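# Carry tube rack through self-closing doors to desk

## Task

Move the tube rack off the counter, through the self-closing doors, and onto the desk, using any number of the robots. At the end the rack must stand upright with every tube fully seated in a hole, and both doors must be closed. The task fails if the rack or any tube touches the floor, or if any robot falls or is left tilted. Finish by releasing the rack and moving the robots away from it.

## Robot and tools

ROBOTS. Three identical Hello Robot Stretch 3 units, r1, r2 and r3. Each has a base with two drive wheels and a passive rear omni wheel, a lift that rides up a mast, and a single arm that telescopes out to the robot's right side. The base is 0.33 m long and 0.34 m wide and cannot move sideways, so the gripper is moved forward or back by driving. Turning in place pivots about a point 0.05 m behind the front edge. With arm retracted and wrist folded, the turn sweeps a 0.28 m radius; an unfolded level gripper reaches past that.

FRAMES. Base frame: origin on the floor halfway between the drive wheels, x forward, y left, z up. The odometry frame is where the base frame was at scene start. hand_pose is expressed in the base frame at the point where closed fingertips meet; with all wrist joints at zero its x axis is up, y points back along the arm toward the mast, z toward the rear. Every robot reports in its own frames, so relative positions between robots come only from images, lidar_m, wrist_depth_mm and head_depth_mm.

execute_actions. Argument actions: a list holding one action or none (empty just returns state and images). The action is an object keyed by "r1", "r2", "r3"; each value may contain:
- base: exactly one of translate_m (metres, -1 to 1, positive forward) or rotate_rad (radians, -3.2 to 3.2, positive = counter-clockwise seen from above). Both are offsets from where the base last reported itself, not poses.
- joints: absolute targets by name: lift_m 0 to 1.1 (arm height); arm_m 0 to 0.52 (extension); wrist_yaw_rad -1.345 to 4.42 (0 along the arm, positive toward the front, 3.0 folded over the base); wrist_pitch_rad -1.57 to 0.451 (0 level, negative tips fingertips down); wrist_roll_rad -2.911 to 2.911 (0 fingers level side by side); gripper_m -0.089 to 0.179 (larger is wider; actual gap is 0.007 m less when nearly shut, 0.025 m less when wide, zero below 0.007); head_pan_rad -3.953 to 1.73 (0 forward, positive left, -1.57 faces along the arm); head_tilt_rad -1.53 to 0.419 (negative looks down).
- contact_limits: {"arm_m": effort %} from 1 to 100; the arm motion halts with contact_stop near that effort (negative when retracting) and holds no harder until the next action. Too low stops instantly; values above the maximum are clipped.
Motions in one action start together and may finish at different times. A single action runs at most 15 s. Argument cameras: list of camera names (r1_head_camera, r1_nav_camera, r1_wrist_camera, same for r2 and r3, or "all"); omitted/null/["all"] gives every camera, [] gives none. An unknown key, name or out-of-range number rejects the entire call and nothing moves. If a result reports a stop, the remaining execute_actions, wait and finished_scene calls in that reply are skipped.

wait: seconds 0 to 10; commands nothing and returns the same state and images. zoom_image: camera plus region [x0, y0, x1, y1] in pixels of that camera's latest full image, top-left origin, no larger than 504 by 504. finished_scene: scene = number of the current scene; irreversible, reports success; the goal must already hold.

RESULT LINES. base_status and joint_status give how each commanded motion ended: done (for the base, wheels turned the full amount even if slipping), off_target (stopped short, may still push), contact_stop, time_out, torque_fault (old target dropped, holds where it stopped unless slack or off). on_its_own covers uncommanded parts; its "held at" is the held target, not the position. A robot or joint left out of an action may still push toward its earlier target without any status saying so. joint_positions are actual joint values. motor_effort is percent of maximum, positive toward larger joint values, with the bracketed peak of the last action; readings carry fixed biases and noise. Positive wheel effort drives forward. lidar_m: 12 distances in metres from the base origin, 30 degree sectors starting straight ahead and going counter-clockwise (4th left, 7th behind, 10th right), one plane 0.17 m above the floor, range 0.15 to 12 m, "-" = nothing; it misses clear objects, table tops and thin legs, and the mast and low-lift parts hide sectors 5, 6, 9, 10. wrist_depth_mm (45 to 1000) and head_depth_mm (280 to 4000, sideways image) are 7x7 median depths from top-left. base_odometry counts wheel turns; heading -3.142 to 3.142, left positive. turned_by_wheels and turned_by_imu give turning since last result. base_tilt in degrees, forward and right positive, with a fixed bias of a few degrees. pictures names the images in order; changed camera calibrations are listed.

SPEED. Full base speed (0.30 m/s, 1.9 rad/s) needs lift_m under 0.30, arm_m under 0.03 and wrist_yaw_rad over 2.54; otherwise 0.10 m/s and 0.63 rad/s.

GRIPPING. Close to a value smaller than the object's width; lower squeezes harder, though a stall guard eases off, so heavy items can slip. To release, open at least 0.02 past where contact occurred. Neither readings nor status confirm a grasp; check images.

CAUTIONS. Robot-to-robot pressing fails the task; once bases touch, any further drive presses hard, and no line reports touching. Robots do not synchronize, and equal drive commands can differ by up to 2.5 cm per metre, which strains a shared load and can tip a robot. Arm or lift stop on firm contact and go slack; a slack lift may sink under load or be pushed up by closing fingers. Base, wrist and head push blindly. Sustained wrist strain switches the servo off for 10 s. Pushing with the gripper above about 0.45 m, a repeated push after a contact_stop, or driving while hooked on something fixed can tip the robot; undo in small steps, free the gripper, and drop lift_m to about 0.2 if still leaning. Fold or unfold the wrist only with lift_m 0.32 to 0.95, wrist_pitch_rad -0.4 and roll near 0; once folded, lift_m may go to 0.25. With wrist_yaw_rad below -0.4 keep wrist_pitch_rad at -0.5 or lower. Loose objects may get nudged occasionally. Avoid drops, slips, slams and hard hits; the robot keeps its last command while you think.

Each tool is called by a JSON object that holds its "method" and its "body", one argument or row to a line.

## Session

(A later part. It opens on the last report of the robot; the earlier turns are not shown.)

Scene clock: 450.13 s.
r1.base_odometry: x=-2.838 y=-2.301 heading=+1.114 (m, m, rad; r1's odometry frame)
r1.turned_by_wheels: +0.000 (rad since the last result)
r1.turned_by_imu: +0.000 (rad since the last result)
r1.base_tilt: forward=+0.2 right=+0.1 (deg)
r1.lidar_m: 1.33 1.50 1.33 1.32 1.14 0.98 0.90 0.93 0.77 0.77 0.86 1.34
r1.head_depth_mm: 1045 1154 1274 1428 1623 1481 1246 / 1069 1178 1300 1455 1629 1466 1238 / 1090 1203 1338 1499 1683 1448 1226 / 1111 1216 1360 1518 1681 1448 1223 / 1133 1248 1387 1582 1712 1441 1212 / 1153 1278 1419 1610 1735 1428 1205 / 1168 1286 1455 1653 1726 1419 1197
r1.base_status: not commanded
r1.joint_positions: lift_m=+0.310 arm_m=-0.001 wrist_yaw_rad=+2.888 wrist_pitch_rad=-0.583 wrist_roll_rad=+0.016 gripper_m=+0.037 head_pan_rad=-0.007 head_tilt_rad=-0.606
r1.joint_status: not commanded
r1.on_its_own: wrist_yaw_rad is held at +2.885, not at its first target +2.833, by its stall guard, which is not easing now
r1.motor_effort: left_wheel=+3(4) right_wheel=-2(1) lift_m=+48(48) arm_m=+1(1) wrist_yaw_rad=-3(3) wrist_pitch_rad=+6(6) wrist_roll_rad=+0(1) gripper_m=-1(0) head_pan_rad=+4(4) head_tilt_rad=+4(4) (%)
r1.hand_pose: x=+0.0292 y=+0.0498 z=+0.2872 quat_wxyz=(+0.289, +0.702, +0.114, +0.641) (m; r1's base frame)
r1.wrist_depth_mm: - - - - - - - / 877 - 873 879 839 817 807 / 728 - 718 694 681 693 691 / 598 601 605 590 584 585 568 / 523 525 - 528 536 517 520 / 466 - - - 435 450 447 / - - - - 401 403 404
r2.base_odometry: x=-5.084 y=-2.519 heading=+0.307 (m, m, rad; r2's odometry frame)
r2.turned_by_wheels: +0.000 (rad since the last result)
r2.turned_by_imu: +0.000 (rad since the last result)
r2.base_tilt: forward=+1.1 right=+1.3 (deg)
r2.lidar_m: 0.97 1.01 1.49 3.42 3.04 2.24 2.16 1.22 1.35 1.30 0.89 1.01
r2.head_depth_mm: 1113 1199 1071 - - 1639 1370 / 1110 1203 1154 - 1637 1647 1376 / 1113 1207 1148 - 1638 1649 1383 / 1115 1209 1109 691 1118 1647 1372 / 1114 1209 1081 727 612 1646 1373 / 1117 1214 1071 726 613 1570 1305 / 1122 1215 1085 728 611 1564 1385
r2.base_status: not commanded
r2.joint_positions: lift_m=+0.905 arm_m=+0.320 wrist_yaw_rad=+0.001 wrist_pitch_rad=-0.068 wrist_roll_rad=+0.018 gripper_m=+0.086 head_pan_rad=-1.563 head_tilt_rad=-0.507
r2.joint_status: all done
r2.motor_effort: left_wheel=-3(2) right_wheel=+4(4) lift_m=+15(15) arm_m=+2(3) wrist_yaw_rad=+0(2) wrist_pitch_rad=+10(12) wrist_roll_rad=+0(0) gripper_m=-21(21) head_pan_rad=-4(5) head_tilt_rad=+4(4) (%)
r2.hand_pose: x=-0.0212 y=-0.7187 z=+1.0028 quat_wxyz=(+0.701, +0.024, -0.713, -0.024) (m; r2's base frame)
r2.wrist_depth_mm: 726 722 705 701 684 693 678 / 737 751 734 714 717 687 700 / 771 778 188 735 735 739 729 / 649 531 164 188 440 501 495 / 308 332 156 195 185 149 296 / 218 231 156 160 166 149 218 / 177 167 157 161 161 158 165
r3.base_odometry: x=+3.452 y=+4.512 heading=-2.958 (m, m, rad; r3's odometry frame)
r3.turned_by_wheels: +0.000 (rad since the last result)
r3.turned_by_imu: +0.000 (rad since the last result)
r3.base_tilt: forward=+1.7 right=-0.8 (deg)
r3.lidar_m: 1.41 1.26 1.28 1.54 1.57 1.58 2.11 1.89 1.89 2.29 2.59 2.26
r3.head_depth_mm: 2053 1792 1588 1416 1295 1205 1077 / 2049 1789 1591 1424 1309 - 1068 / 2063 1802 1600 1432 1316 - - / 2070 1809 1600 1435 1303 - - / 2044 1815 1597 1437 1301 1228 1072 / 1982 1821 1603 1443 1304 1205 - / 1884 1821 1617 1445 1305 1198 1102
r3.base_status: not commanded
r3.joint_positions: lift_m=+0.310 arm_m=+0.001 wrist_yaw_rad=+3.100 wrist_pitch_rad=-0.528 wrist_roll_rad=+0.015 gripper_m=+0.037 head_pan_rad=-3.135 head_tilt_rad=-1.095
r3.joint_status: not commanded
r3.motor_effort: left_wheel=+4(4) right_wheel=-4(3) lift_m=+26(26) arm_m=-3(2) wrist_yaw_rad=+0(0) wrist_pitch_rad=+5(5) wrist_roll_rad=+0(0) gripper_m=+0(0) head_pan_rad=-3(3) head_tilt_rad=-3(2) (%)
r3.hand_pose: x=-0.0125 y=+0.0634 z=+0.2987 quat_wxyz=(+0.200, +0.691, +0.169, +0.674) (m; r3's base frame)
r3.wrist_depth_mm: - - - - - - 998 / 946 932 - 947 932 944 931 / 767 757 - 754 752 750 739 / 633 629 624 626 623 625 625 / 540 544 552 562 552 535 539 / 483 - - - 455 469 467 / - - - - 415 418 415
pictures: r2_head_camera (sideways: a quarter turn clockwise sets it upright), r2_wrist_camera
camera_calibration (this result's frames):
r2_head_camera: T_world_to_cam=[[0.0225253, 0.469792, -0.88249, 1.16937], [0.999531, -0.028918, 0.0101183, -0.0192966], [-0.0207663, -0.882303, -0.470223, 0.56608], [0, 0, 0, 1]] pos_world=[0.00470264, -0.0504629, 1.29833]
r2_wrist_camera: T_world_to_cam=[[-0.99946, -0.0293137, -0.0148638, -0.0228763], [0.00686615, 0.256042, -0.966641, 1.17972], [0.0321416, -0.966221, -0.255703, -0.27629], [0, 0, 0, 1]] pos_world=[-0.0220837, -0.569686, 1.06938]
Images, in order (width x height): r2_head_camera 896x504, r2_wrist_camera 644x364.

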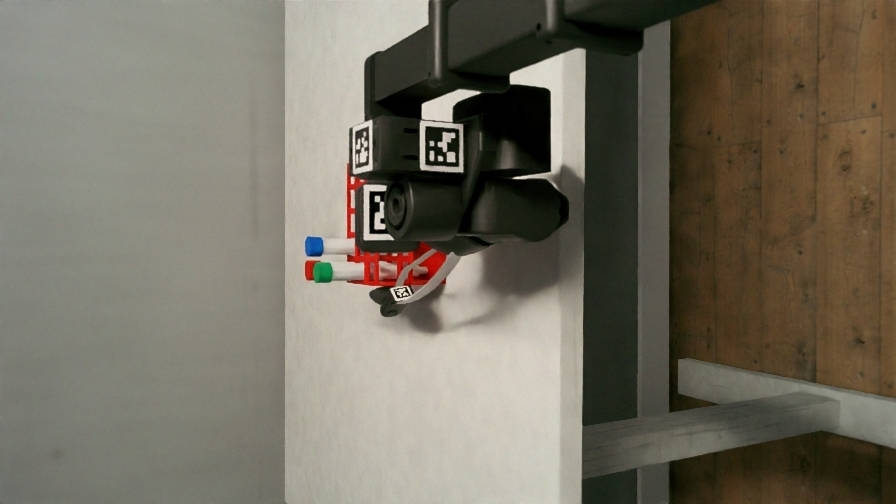

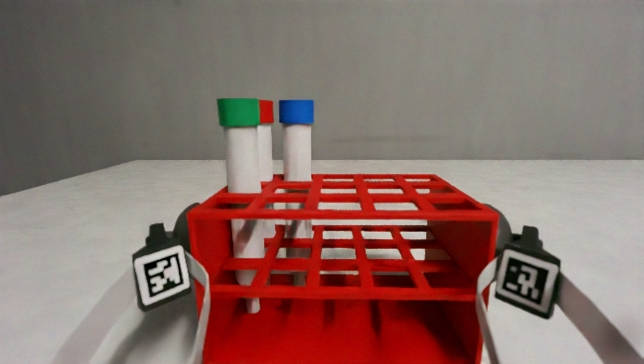

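{"method": "execute_actions", "body": {
  "actions": [
    {"r2":{"joints":{"gripper_m":0.179}}}
  ],
  "cameras": ["r2_wrist_camera"]
}}

{"method": "execute_actions", "body": {
  "actions": [
    {"r2":{"joints":{"arm_m":0.01}},"r1":{"joints":{"head_pan_rad":-3.14}},"r3":{"joints":{"head_pan_rad":0.4,"head_tilt_rad":-0.5}}}
  ],
  "cameras": ["r2_wrist_camera","r1_nav_camera","r3_nav_camera"]
}}

{"method": "execute_actions", "body": {
  "actions": [
    {"r2":{"base":{"translate_m":-0.5},"joints":{"head_pan_rad":-1.0}},"r1":{"joints":{"head_pan_rad":0}}}
  ],
  "cameras": ["r2_head_camera","r1_nav_camera"]
}}

Scene clock: 456.97 s.
r1.base_odometry: x=-2.838 y=-2.301 heading=+1.114 (m, m, rad; r1's odometry frame)
r1.turned_by_wheels: +0.000 (rad since the last result)
r1.turned_by_imu: +0.002 (rad since the last result)
r1.base_tilt: forward=+0.2 right=+0.2 (deg)
r1.lidar_m: 1.33 1.50 1.32 1.32 1.14 0.98 0.90 0.93 0.78 0.77 0.87 1.33
r1.head_depth_mm: 1059 1145 1264 1424 1614 1477 1241 / 1071 1178 1309 1458 1641 1470 1232 / 1085 1206 1331 1496 1672 1457 1223 / 1111 1225 1360 1533 1698 1449 1218 / 1136 1246 1396 1565 1715 1433 1214 / 1154 1274 1422 1623 1733 1421 1207 / 1159 1291 1452 1654 1732 1420 1191
r1.base_status: not commanded
r1.joint_positions: lift_m=+0.310 arm_m=-0.001 wrist_yaw_rad=+2.888 wrist_pitch_rad=-0.583 wrist_roll_rad=+0.016 gripper_m=+0.037 head_pan_rad=-0.007 head_tilt_rad=-0.606
r1.joint_status: not commanded
r1.on_its_own: wrist_yaw_rad is held at +2.885, not at its first target +2.833, by its stall guard, which is not easing now
r1.motor_effort: left_wheel=+3(3) right_wheel=-2(1) lift_m=+48(48) arm_m=+1(1) wrist_yaw_rad=-4(3) wrist_pitch_rad=+6(6) wrist_roll_rad=+0(0) gripper_m=-1(0) head_pan_rad=+4(4) head_tilt_rad=+4(4) (%)
r1.hand_pose: x=+0.0292 y=+0.0498 z=+0.2872 quat_wxyz=(+0.289, +0.702, +0.114, +0.641) (m; r1's base frame)
r1.wrist_depth_mm: - - - - - - - / 879 - 891 880 828 834 839 / 706 - 710 684 694 695 682 / 610 601 594 599 592 588 576 / 524 514 - 523 527 510 511 / 476 - - - 452 451 446 / - - - - 411 403 402
r2.base_odometry: x=-5.084 y=-2.519 heading=+0.307 (m, m, rad; r2's odometry frame)
r2.turned_by_wheels: +0.000 (rad since the last result)
r2.turned_by_imu: +0.000 (rad since the last result)
r2.base_tilt: forward=+1.2 right=+1.3 (deg)
r2.lidar_m: 0.97 1.01 1.49 3.42 3.06 2.23 2.16 1.22 1.35 1.30 0.89 1.01
r2.head_depth_mm: 1114 1207 1070 - - 1648 1378 / 1112 1206 1145 - 1638 1637 1370 / 1110 1205 1147 - 1641 1647 1361 / 1118 1215 1109 693 1119 1642 1370 / 1112 1210 1081 723 611 1654 1371 / 1116 1216 1081 725 613 1566 1313 / 1119 1214 1082 726 612 1560 1376
r2.base_status: not commanded
r2.joint_positions: lift_m=+0.905 arm_m=+0.320 wrist_yaw_rad=+0.001 wrist_pitch_rad=-0.069 wrist_roll_rad=+0.018 gripper_m=+0.179 head_pan_rad=-1.563 head_tilt_rad=-0.507
r2.joint_status: all done
r2.motor_effort: left_wheel=-2(3) right_wheel=+4(4) lift_m=+15(14) arm_m=+3(2) wrist_yaw_rad=-1(1) wrist_pitch_rad=+10(10) wrist_roll_rad=+0(0) gripper_m=-1(99) head_pan_rad=-5(4) head_tilt_rad=+4(5) (%)
r2.hand_pose: x=-0.0212 y=-0.7187 z=+1.0026 quat_wxyz=(+0.701, +0.025, -0.713, -0.024) (m; r2's base frame)
r2.wrist_depth_mm: 720 689 686 702 693 682 669 / 764 734 722 715 707 707 700 / 770 781 188 731 736 738 717 / 670 520 185 190 444 497 484 / 308 332 170 199 186 202 319 / 230 204 164 162 161 190 - / 164 167 161 163 162 158 157
r3.base_odometry: x=+3.452 y=+4.512 heading=-2.958 (m, m, rad; r3's odometry frame)
r3.turned_by_wheels: +0.000 (rad since the last result)
r3.turned_by_imu: +0.001 (rad since the last result)
r3.base_tilt: forward=+1.6 right=-0.7 (deg)
r3.lidar_m: 1.41 1.26 1.27 1.54 1.58 1.58 2.10 1.89 1.90 2.29 2.60 2.28
r3.head_depth_mm: 2044 1790 1578 1434 1288 1210 1078 / 2059 1788 1590 1428 1311 - 1069 / 2037 1805 1604 1434 1320 - - / 2078 1819 1593 1436 1302 - - / 2039 1821 1605 1441 1311 1233 1067 / 1959 1809 1608 1442 1310 1210 - / 1896 1824 1613 1446 1311 1202 1103
r3.base_status: not commanded
r3.joint_positions: lift_m=+0.310 arm_m=+0.001 wrist_yaw_rad=+3.100 wrist_pitch_rad=-0.528 wrist_roll_rad=+0.015 gripper_m=+0.037 head_pan_rad=-3.135 head_tilt_rad=-1.095
r3.joint_status: not commanded
r3.motor_effort: left_wheel=+4(4) right_wheel=-3(3) lift_m=+26(26) arm_m=-2(2) wrist_yaw_rad=+0(0) wrist_pitch_rad=+5(5) wrist_roll_rad=+0(0) gripper_m=+0(0) head_pan_rad=-2(2) head_tilt_rad=-2(2) (%)
r3.hand_pose: x=-0.0125 y=+0.0634 z=+0.2987 quat_wxyz=(+0.200, +0.691, +0.169, +0.674) (m; r3's base frame)
r3.wrist_depth_mm: - - - - - - 979 / 954 931 - 936 948 929 922 / 755 757 - 760 747 746 747 / 638 640 635 631 632 628 620 / 537 538 551 559 555 541 536 / 480 - - - 458 470 471 / - - - - 418 416 417
pictures: r2_wrist_camera
camera_calibration (this result's frames):
r2_wrist_camera: T_world_to_cam=[[-0.99946, -0.029302, -0.0148859, -0.0228478], [0.00686523, 0.256803, -0.966439, 1.17986], [0.0321413, -0.966019, -0.256463, -0.275402], [0, 0, 0, 1]] pos_world=[-0.0220837, -0.569706, 1.0693]
Images, in order (width x height): r2_wrist_camera 644x364.

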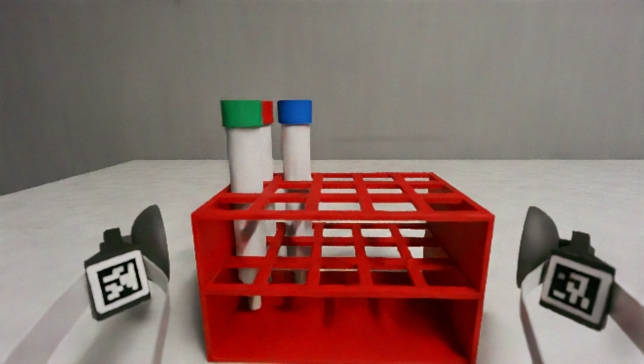

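Scene clock: 460.47 s.
r1.base_odometry: x=-2.838 y=-2.301 heading=+1.114 (m, m, rad; r1's odometry frame)
r1.turned_by_wheels: +0.000 (rad since the last result)
r1.turned_by_imu: +0.001 (rad since the last result)
r1.base_tilt: forward=+0.2 right=+0.1 (deg)
r1.lidar_m: 1.33 1.49 1.33 1.32 1.14 0.98 0.90 0.93 0.77 0.77 0.86 1.34
r1.head_depth_mm: 772 846 936 1048 1186 1367 1242 / 788 866 961 1072 1220 1380 1234 / 804 881 983 1105 1256 1400 1224 / 751 837 940 1083 1257 1409 1222 / 767 844 939 1060 1219 1374 1214 / 782 863 966 1099 1261 1394 1206 / 795 884 995 1129 1301 1422 1201
r1.base_status: not commanded
r1.joint_positions: lift_m=+0.310 arm_m=-0.001 wrist_yaw_rad=+2.888 wrist_pitch_rad=-0.583 wrist_roll_rad=+0.016 gripper_m=+0.037 head_pan_rad=-3.133 head_tilt_rad=-0.606
r1.joint_status: all done
r1.on_its_own: wrist_yaw_rad is held at +2.885, not at its first target +2.833, by its stall guard, which is not easing now
r1.motor_effort: left_wheel=+3(3) right_wheel=-1(1) lift_m=+48(48) arm_m=+1(1) wrist_yaw_rad=-4(3) wrist_pitch_rad=+6(6) wrist_roll_rad=-1(0) gripper_m=+0(1) head_pan_rad=-3(54) head_tilt_rad=+3(3) (%)
r1.hand_pose: x=+0.0292 y=+0.0498 z=+0.2872 quat_wxyz=(+0.289, +0.702, +0.114, +0.641) (m; r1's base frame)
r1.wrist_depth_mm: - - - - - - - / 876 - 864 853 840 818 826 / 732 - 720 691 695 705 679 / 615 597 615 584 584 593 577 / 522 526 - 529 529 515 509 / 470 - - - 450 453 455 / - - - - 397 404 402
r2.base_odometry: x=-5.084 y=-2.519 heading=+0.307 (m, m, rad; r2's odometry frame)
r2.turned_by_wheels: +0.000 (rad since the last result)
r2.turned_by_imu: +0.000 (rad since the last result)
r2.base_tilt: forward=+1.1 right=+1.3 (deg)
r2.lidar_m: 0.97 1.01 1.48 3.42 3.05 2.24 2.16 1.23 1.35 1.30 0.89 1.01
r2.head_depth_mm: 1116 1214 1071 723 586 1642 - / 1114 1211 1067 722 611 1647 - / 1112 1200 1071 709 610 - - / 1115 1208 1010 714 613 1694 1359 / 1118 1198 1077 726 590 1646 1371 / 1113 1207 1081 728 612 1564 1308 / 1118 1207 1086 726 613 1566 1374
r2.base_status: not commanded
r2.joint_positions: lift_m=+0.905 arm_m=+0.010 wrist_yaw_rad=+0.001 wrist_pitch_rad=-0.069 wrist_roll_rad=+0.018 gripper_m=+0.179 head_pan_rad=-1.563 head_tilt_rad=-0.507
r2.joint_status: all done
r2.motor_effort: left_wheel=-2(2) right_wheel=+4(4) lift_m=+15(15) arm_m=-3(2) wrist_yaw_rad=+0(1) wrist_pitch_rad=+10(10) wrist_roll_rad=+0(0) gripper_m=+0(0) head_pan_rad=-5(5) head_tilt_rad=+4(4) (%)
r2.hand_pose: x=-0.0213 y=-0.4093 z=+1.0026 quat_wxyz=(+0.701, +0.025, -0.713, -0.025) (m; r2's base frame)
r2.wrist_depth_mm: - - 987 979 984 - 937 / - - - - - - - / - - - 862 - - - / 979 530 523 478 509 502 500 / 311 336 307 306 303 301 325 / - 697 - - - - - / - - - - - - -
r3.base_odometry: x=+3.452 y=+4.512 heading=-2.958 (m, m, rad; r3's odometry frame)
r3.turned_by_wheels: +0.000 (rad since the last result)
r3.turned_by_imu: +0.001 (rad since the last result)
r3.base_tilt: forward=+1.6 right=-0.8 (deg)
r3.lidar_m: 1.41 1.26 1.28 1.54 1.57 1.58 2.10 1.89 1.90 2.29 2.60 2.27
r3.head_depth_mm: 1189 1297 1419 1590 1809 1593 1324 / 1153 1253 1382 1523 1734 1599 1323 / 1125 1219 1331 1487 1663 1588 1321 / 1092 1188 1295 1428 1593 1595 1322 / 1071 1153 1259 1386 1521 1593 1320 / 1041 1121 1223 1333 1469 1551 1315 / 1016 1092 1183 1292 1417 1530 1313
r3.base_status: not commanded
r3.joint_positions: lift_m=+0.310 arm_m=+0.001 wrist_yaw_rad=+3.100 wrist_pitch_rad=-0.528 wrist_roll_rad=+0.015 gripper_m=+0.037 head_pan_rad=+0.393 head_tilt_rad=-0.508
r3.joint_status: all done
r3.motor_effort: left_wheel=+4(4) right_wheel=-4(3) lift_m=+26(26) arm_m=-2(2) wrist_yaw_rad=+0(0) wrist_pitch_rad=+5(5) wrist_roll_rad=+0(0) gripper_m=+0(0) head_pan_rad=+5(58) head_tilt_rad=+3(31) (%)
r3.hand_pose: x=-0.0125 y=+0.0634 z=+0.2987 quat_wxyz=(+0.200, +0.691, +0.169, +0.674) (m; r3's base frame)
r3.wrist_depth_mm: - - - - - - - / 950 945 - 941 932 930 925 / 760 752 - 742 752 743 745 / 629 629 621 631 624 625 625 / 540 540 561 562 551 534 531 / 480 - - - 462 474 471 / - - - - 419 420 418
pictures: r1_nav_camera (sideways: a quarter turn counterclockwise sets it upright), r2_wrist_camera, r3_nav_camera (sideways: a quarter turn counterclockwise sets it upright)
camera_calibration (this result's frames):
r1_nav_camera: T_world_to_cam=[[-0.597751, -0.0443325, 0.800455, -0.997976], [-0.063737, 0.997937, 0.00767341, 0.0452782], [-0.799144, -0.0464318, -0.599344, 0.743077], [0, 0, 0, 1]] pos_world=[0.000170488, -0.0549251, 1.24385]
r2_wrist_camera: T_world_to_cam=[[-0.999468, -0.0290103, -0.0148858, -0.0137368], [0.00694005, 0.256801, -0.966439, 1.10041], [0.0318594, -0.966029, -0.256463, 0.0234766], [0, 0, 0, 1]] pos_world=[-0.0221144, -0.260306, 1.0693]
r3_nav_camera: T_world_to_cam=[[0.509301, 0.164557, 0.844709, -1.0586], [0.388865, -0.919633, -0.0553061, 0.122312], [0.767722, 0.356645, -0.53236, 0.641189], [0, 0, 0, 1]] pos_world=[-0.000673213, 0.0580045, 1.24232]
Images, in order (width x height): r1_nav_camera 672x504, r2_wrist_camera 644x364, r3_nav_camera 672x504.

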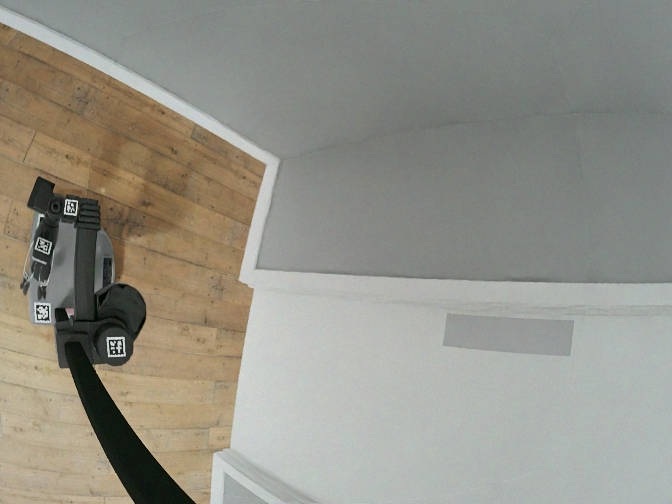

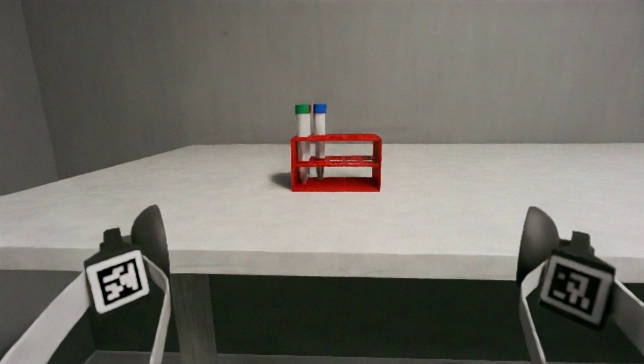

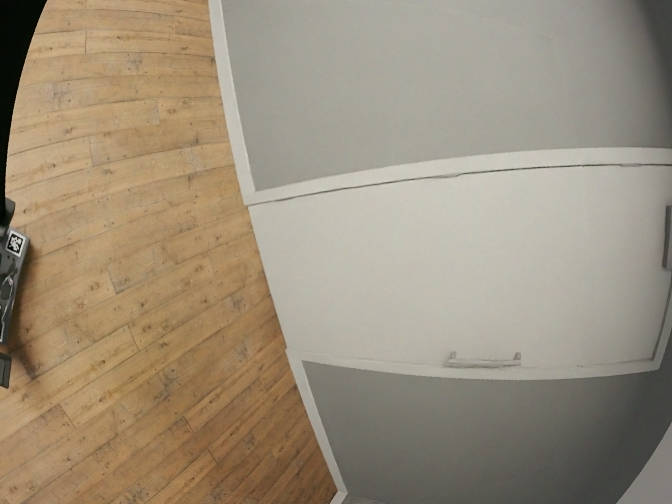

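Scene clock: 466.83 s.
r1.base_odometry: x=-2.838 y=-2.301 heading=+1.114 (m, m, rad; r1's odometry frame)
r1.turned_by_wheels: +0.000 (rad since the last result)
r1.turned_by_imu: +0.002 (rad since the last result)
r1.base_tilt: forward=+0.2 right=+0.1 (deg)
r1.lidar_m: 1.33 1.49 1.32 1.32 1.14 0.98 0.90 0.93 0.78 0.77 0.87 1.33
r1.head_depth_mm: 1055 1149 1268 1427 1630 1485 1231 / 1071 1184 1307 1470 1640 1466 1235 / 1087 1195 1338 1499 1677 1450 1224 / 1109 1226 1359 1531 1692 1451 1222 / 1134 1250 1392 1570 1713 1440 1211 / 1156 1280 1427 1615 1740 1427 1206 / 1162 1290 1461 1652 1729 1409 1196
r1.base_status: not commanded
r1.joint_positions: lift_m=+0.310 arm_m=-0.001 wrist_yaw_rad=+2.888 wrist_pitch_rad=-0.583 wrist_roll_rad=+0.016 gripper_m=+0.037 head_pan_rad=-0.007 head_tilt_rad=-0.606
r1.joint_status: all done
r1.on_its_own: wrist_yaw_rad is held at +2.885, not at its first target +2.833, by its stall guard, which is not easing now
r1.motor_effort: left_wheel=+3(3) right_wheel=-2(1) lift_m=+48(48) arm_m=+1(1) wrist_yaw_rad=-3(2) wrist_pitch_rad=+6(5) wrist_roll_rad=-1(1) gripper_m=-1(1) head_pan_rad=+4(53) head_tilt_rad=+4(3) (%)
r1.hand_pose: x=+0.0292 y=+0.0498 z=+0.2872 quat_wxyz=(+0.289, +0.702, +0.114, +0.641) (m; r1's base frame)
r1.wrist_depth_mm: - - - - - - - / 896 - 834 848 856 851 840 / 732 - 701 691 676 679 690 / 590 621 592 588 588 585 576 / 530 521 - 534 523 501 499 / 481 - - - 446 455 449 / - - - - 406 405 399
r2.base_odometry: x=-5.561 y=-2.670 heading=+0.307 (m, m, rad; r2's odometry frame)
r2.turned_by_wheels: +0.000 (rad since the last result)
r2.turned_by_imu: -0.003 (rad since the last result)
r2.base_tilt: forward=+1.1 right=+1.4 (deg)
r2.lidar_m: 1.48 1.53 2.20 3.43 2.35 1.73 1.66 1.72 0.92 1.30 1.15 1.53
r2.head_depth_mm: 1135 1215 1071 723 588 1631 1372 / 1192 1277 1081 724 1628 1641 1374 / 1251 1351 1074 727 1774 1636 1366 / 1323 1443 892 726 1884 1642 1376 / 1409 1540 905 762 1921 1576 1380 / 1487 1625 1082 804 1919 1615 1380 / 1593 1739 1086 1942 2045 1655 1376
r2.base_status: done
r2.joint_positions: lift_m=+0.905 arm_m=+0.010 wrist_yaw_rad=+0.001 wrist_pitch_rad=-0.069 wrist_roll_rad=+0.018 gripper_m=+0.179 head_pan_rad=-1.007 head_tilt_rad=-0.507
r2.joint_status: all done
r2.motor_effort: left_wheel=-2(6) right_wheel=+3(5) lift_m=+15(15) arm_m=-3(3) wrist_yaw_rad=-1(0) wrist_pitch_rad=+10(10) wrist_roll_rad=+0(0) gripper_m=+0(1) head_pan_rad=+4(49) head_tilt_rad=+4(4) (%)
r2.hand_pose: x=-0.0213 y=-0.4093 z=+1.0026 quat_wxyz=(+0.701, +0.025, -0.713, -0.025) (m; r2's base frame)
r2.wrist_depth_mm: - - 993 - 991 960 950 / - - - - - 978 978 / - - - - - - - / 480 528 526 517 506 504 500 / 312 337 305 306 302 302 324 / - - - - - 682 - / - - - - - - -
r3.base_odometry: x=+3.452 y=+4.512 heading=-2.958 (m, m, rad; r3's odometry frame)
r3.turned_by_wheels: +0.000 (rad since the last result)
r3.turned_by_imu: +0.001 (rad since the last result)
r3.base_tilt: forward=+1.8 right=-0.8 (deg)
r3.lidar_m: 1.41 1.26 1.27 1.54 1.57 1.59 2.11 1.89 1.90 2.29 2.59 2.27
r3.head_depth_mm: 1194 1298 1433 1586 1798 1596 1327 / 1153 1257 1374 1541 1718 1597 1320 / 1121 1224 1335 1469 1648 1586 1314 / 1097 1182 1291 1431 1587 1593 1325 / 1066 1153 1256 1378 1532 1599 1313 / 1039 1123 1224 1335 1470 1562 1316 / 1011 1085 1193 1290 1423 1530 1316
r3.base_status: not commanded
r3.joint_positions: lift_m=+0.310 arm_m=+0.001 wrist_yaw_rad=+3.100 wrist_pitch_rad=-0.528 wrist_roll_rad=+0.015 gripper_m=+0.037 head_pan_rad=+0.393 head_tilt_rad=-0.508
r3.joint_status: not commanded
r3.motor_effort: left_wheel=+4(4) right_wheel=-3(4) lift_m=+26(26) arm_m=-2(2) wrist_yaw_rad=+0(1) wrist_pitch_rad=+5(5) wrist_roll_rad=+0(0) gripper_m=+0(0) head_pan_rad=+5(3) head_tilt_rad=+4(4) (%)
r3.hand_pose: x=-0.0125 y=+0.0634 z=+0.2987 quat_wxyz=(+0.200, +0.691, +0.169, +0.674) (m; r3's base frame)
r3.wrist_depth_mm: - - - - - - 1000 / 930 948 - 929 936 932 924 / 752 756 - 752 743 760 737 / 635 631 632 637 633 625 619 / 538 539 559 561 556 538 533 / 479 - - - 457 468 464 / - - - - 419 418 418
pictures: r1_nav_camera (sideways: a quarter turn counterclockwise sets it upright), r2_head_camera (sideways: a quarter turn clockwise sets it upright)
camera_calibration (this result's frames):
r1_nav_camera: T_world_to_cam=[[0.598385, 0.034742, 0.800455, -1.00527], [0.0477271, -0.998831, 0.00767342, 0.0445982], [0.799786, 0.0336118, -0.599343, 0.733324], [0, 0, 0, 1]] pos_world=[0.0129095, 0.054823, 1.24385]
r2_head_camera: T_world_to_cam=[[-0.22871, 0.410795, -0.882575, 1.17101], [0.864266, 0.502933, 0.0101249, -0.0184801], [0.448035, -0.760464, -0.470062, 0.563011], [0, 0, 0, 1]] pos_world=[0.0315448, -0.0436014, 1.29834]
Images, in order (width x height): r1_nav_camera 672x504, r2_head_camera 896x504.

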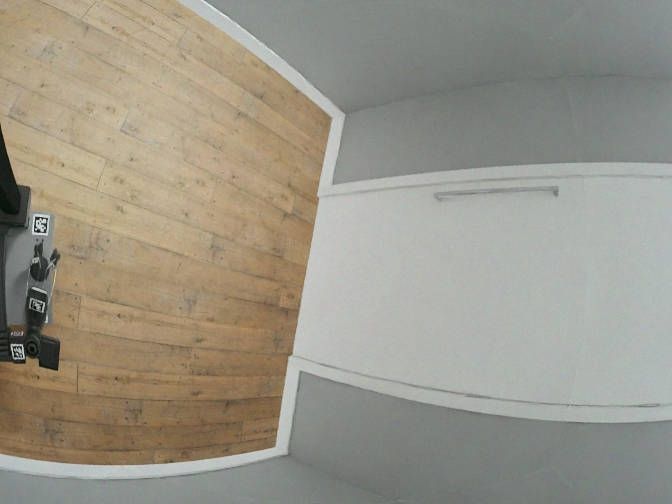

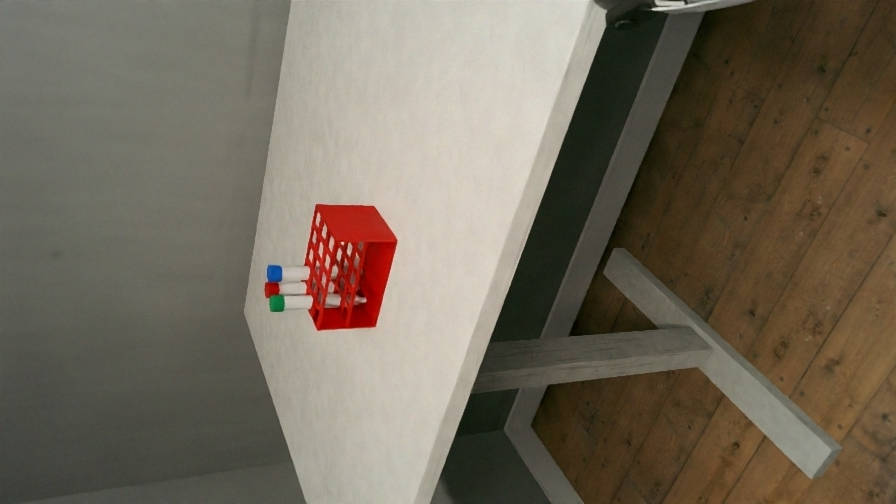

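{"method": "finished_scene", "body": {
  "scene": 2
}}

The scene is finished: the task was done.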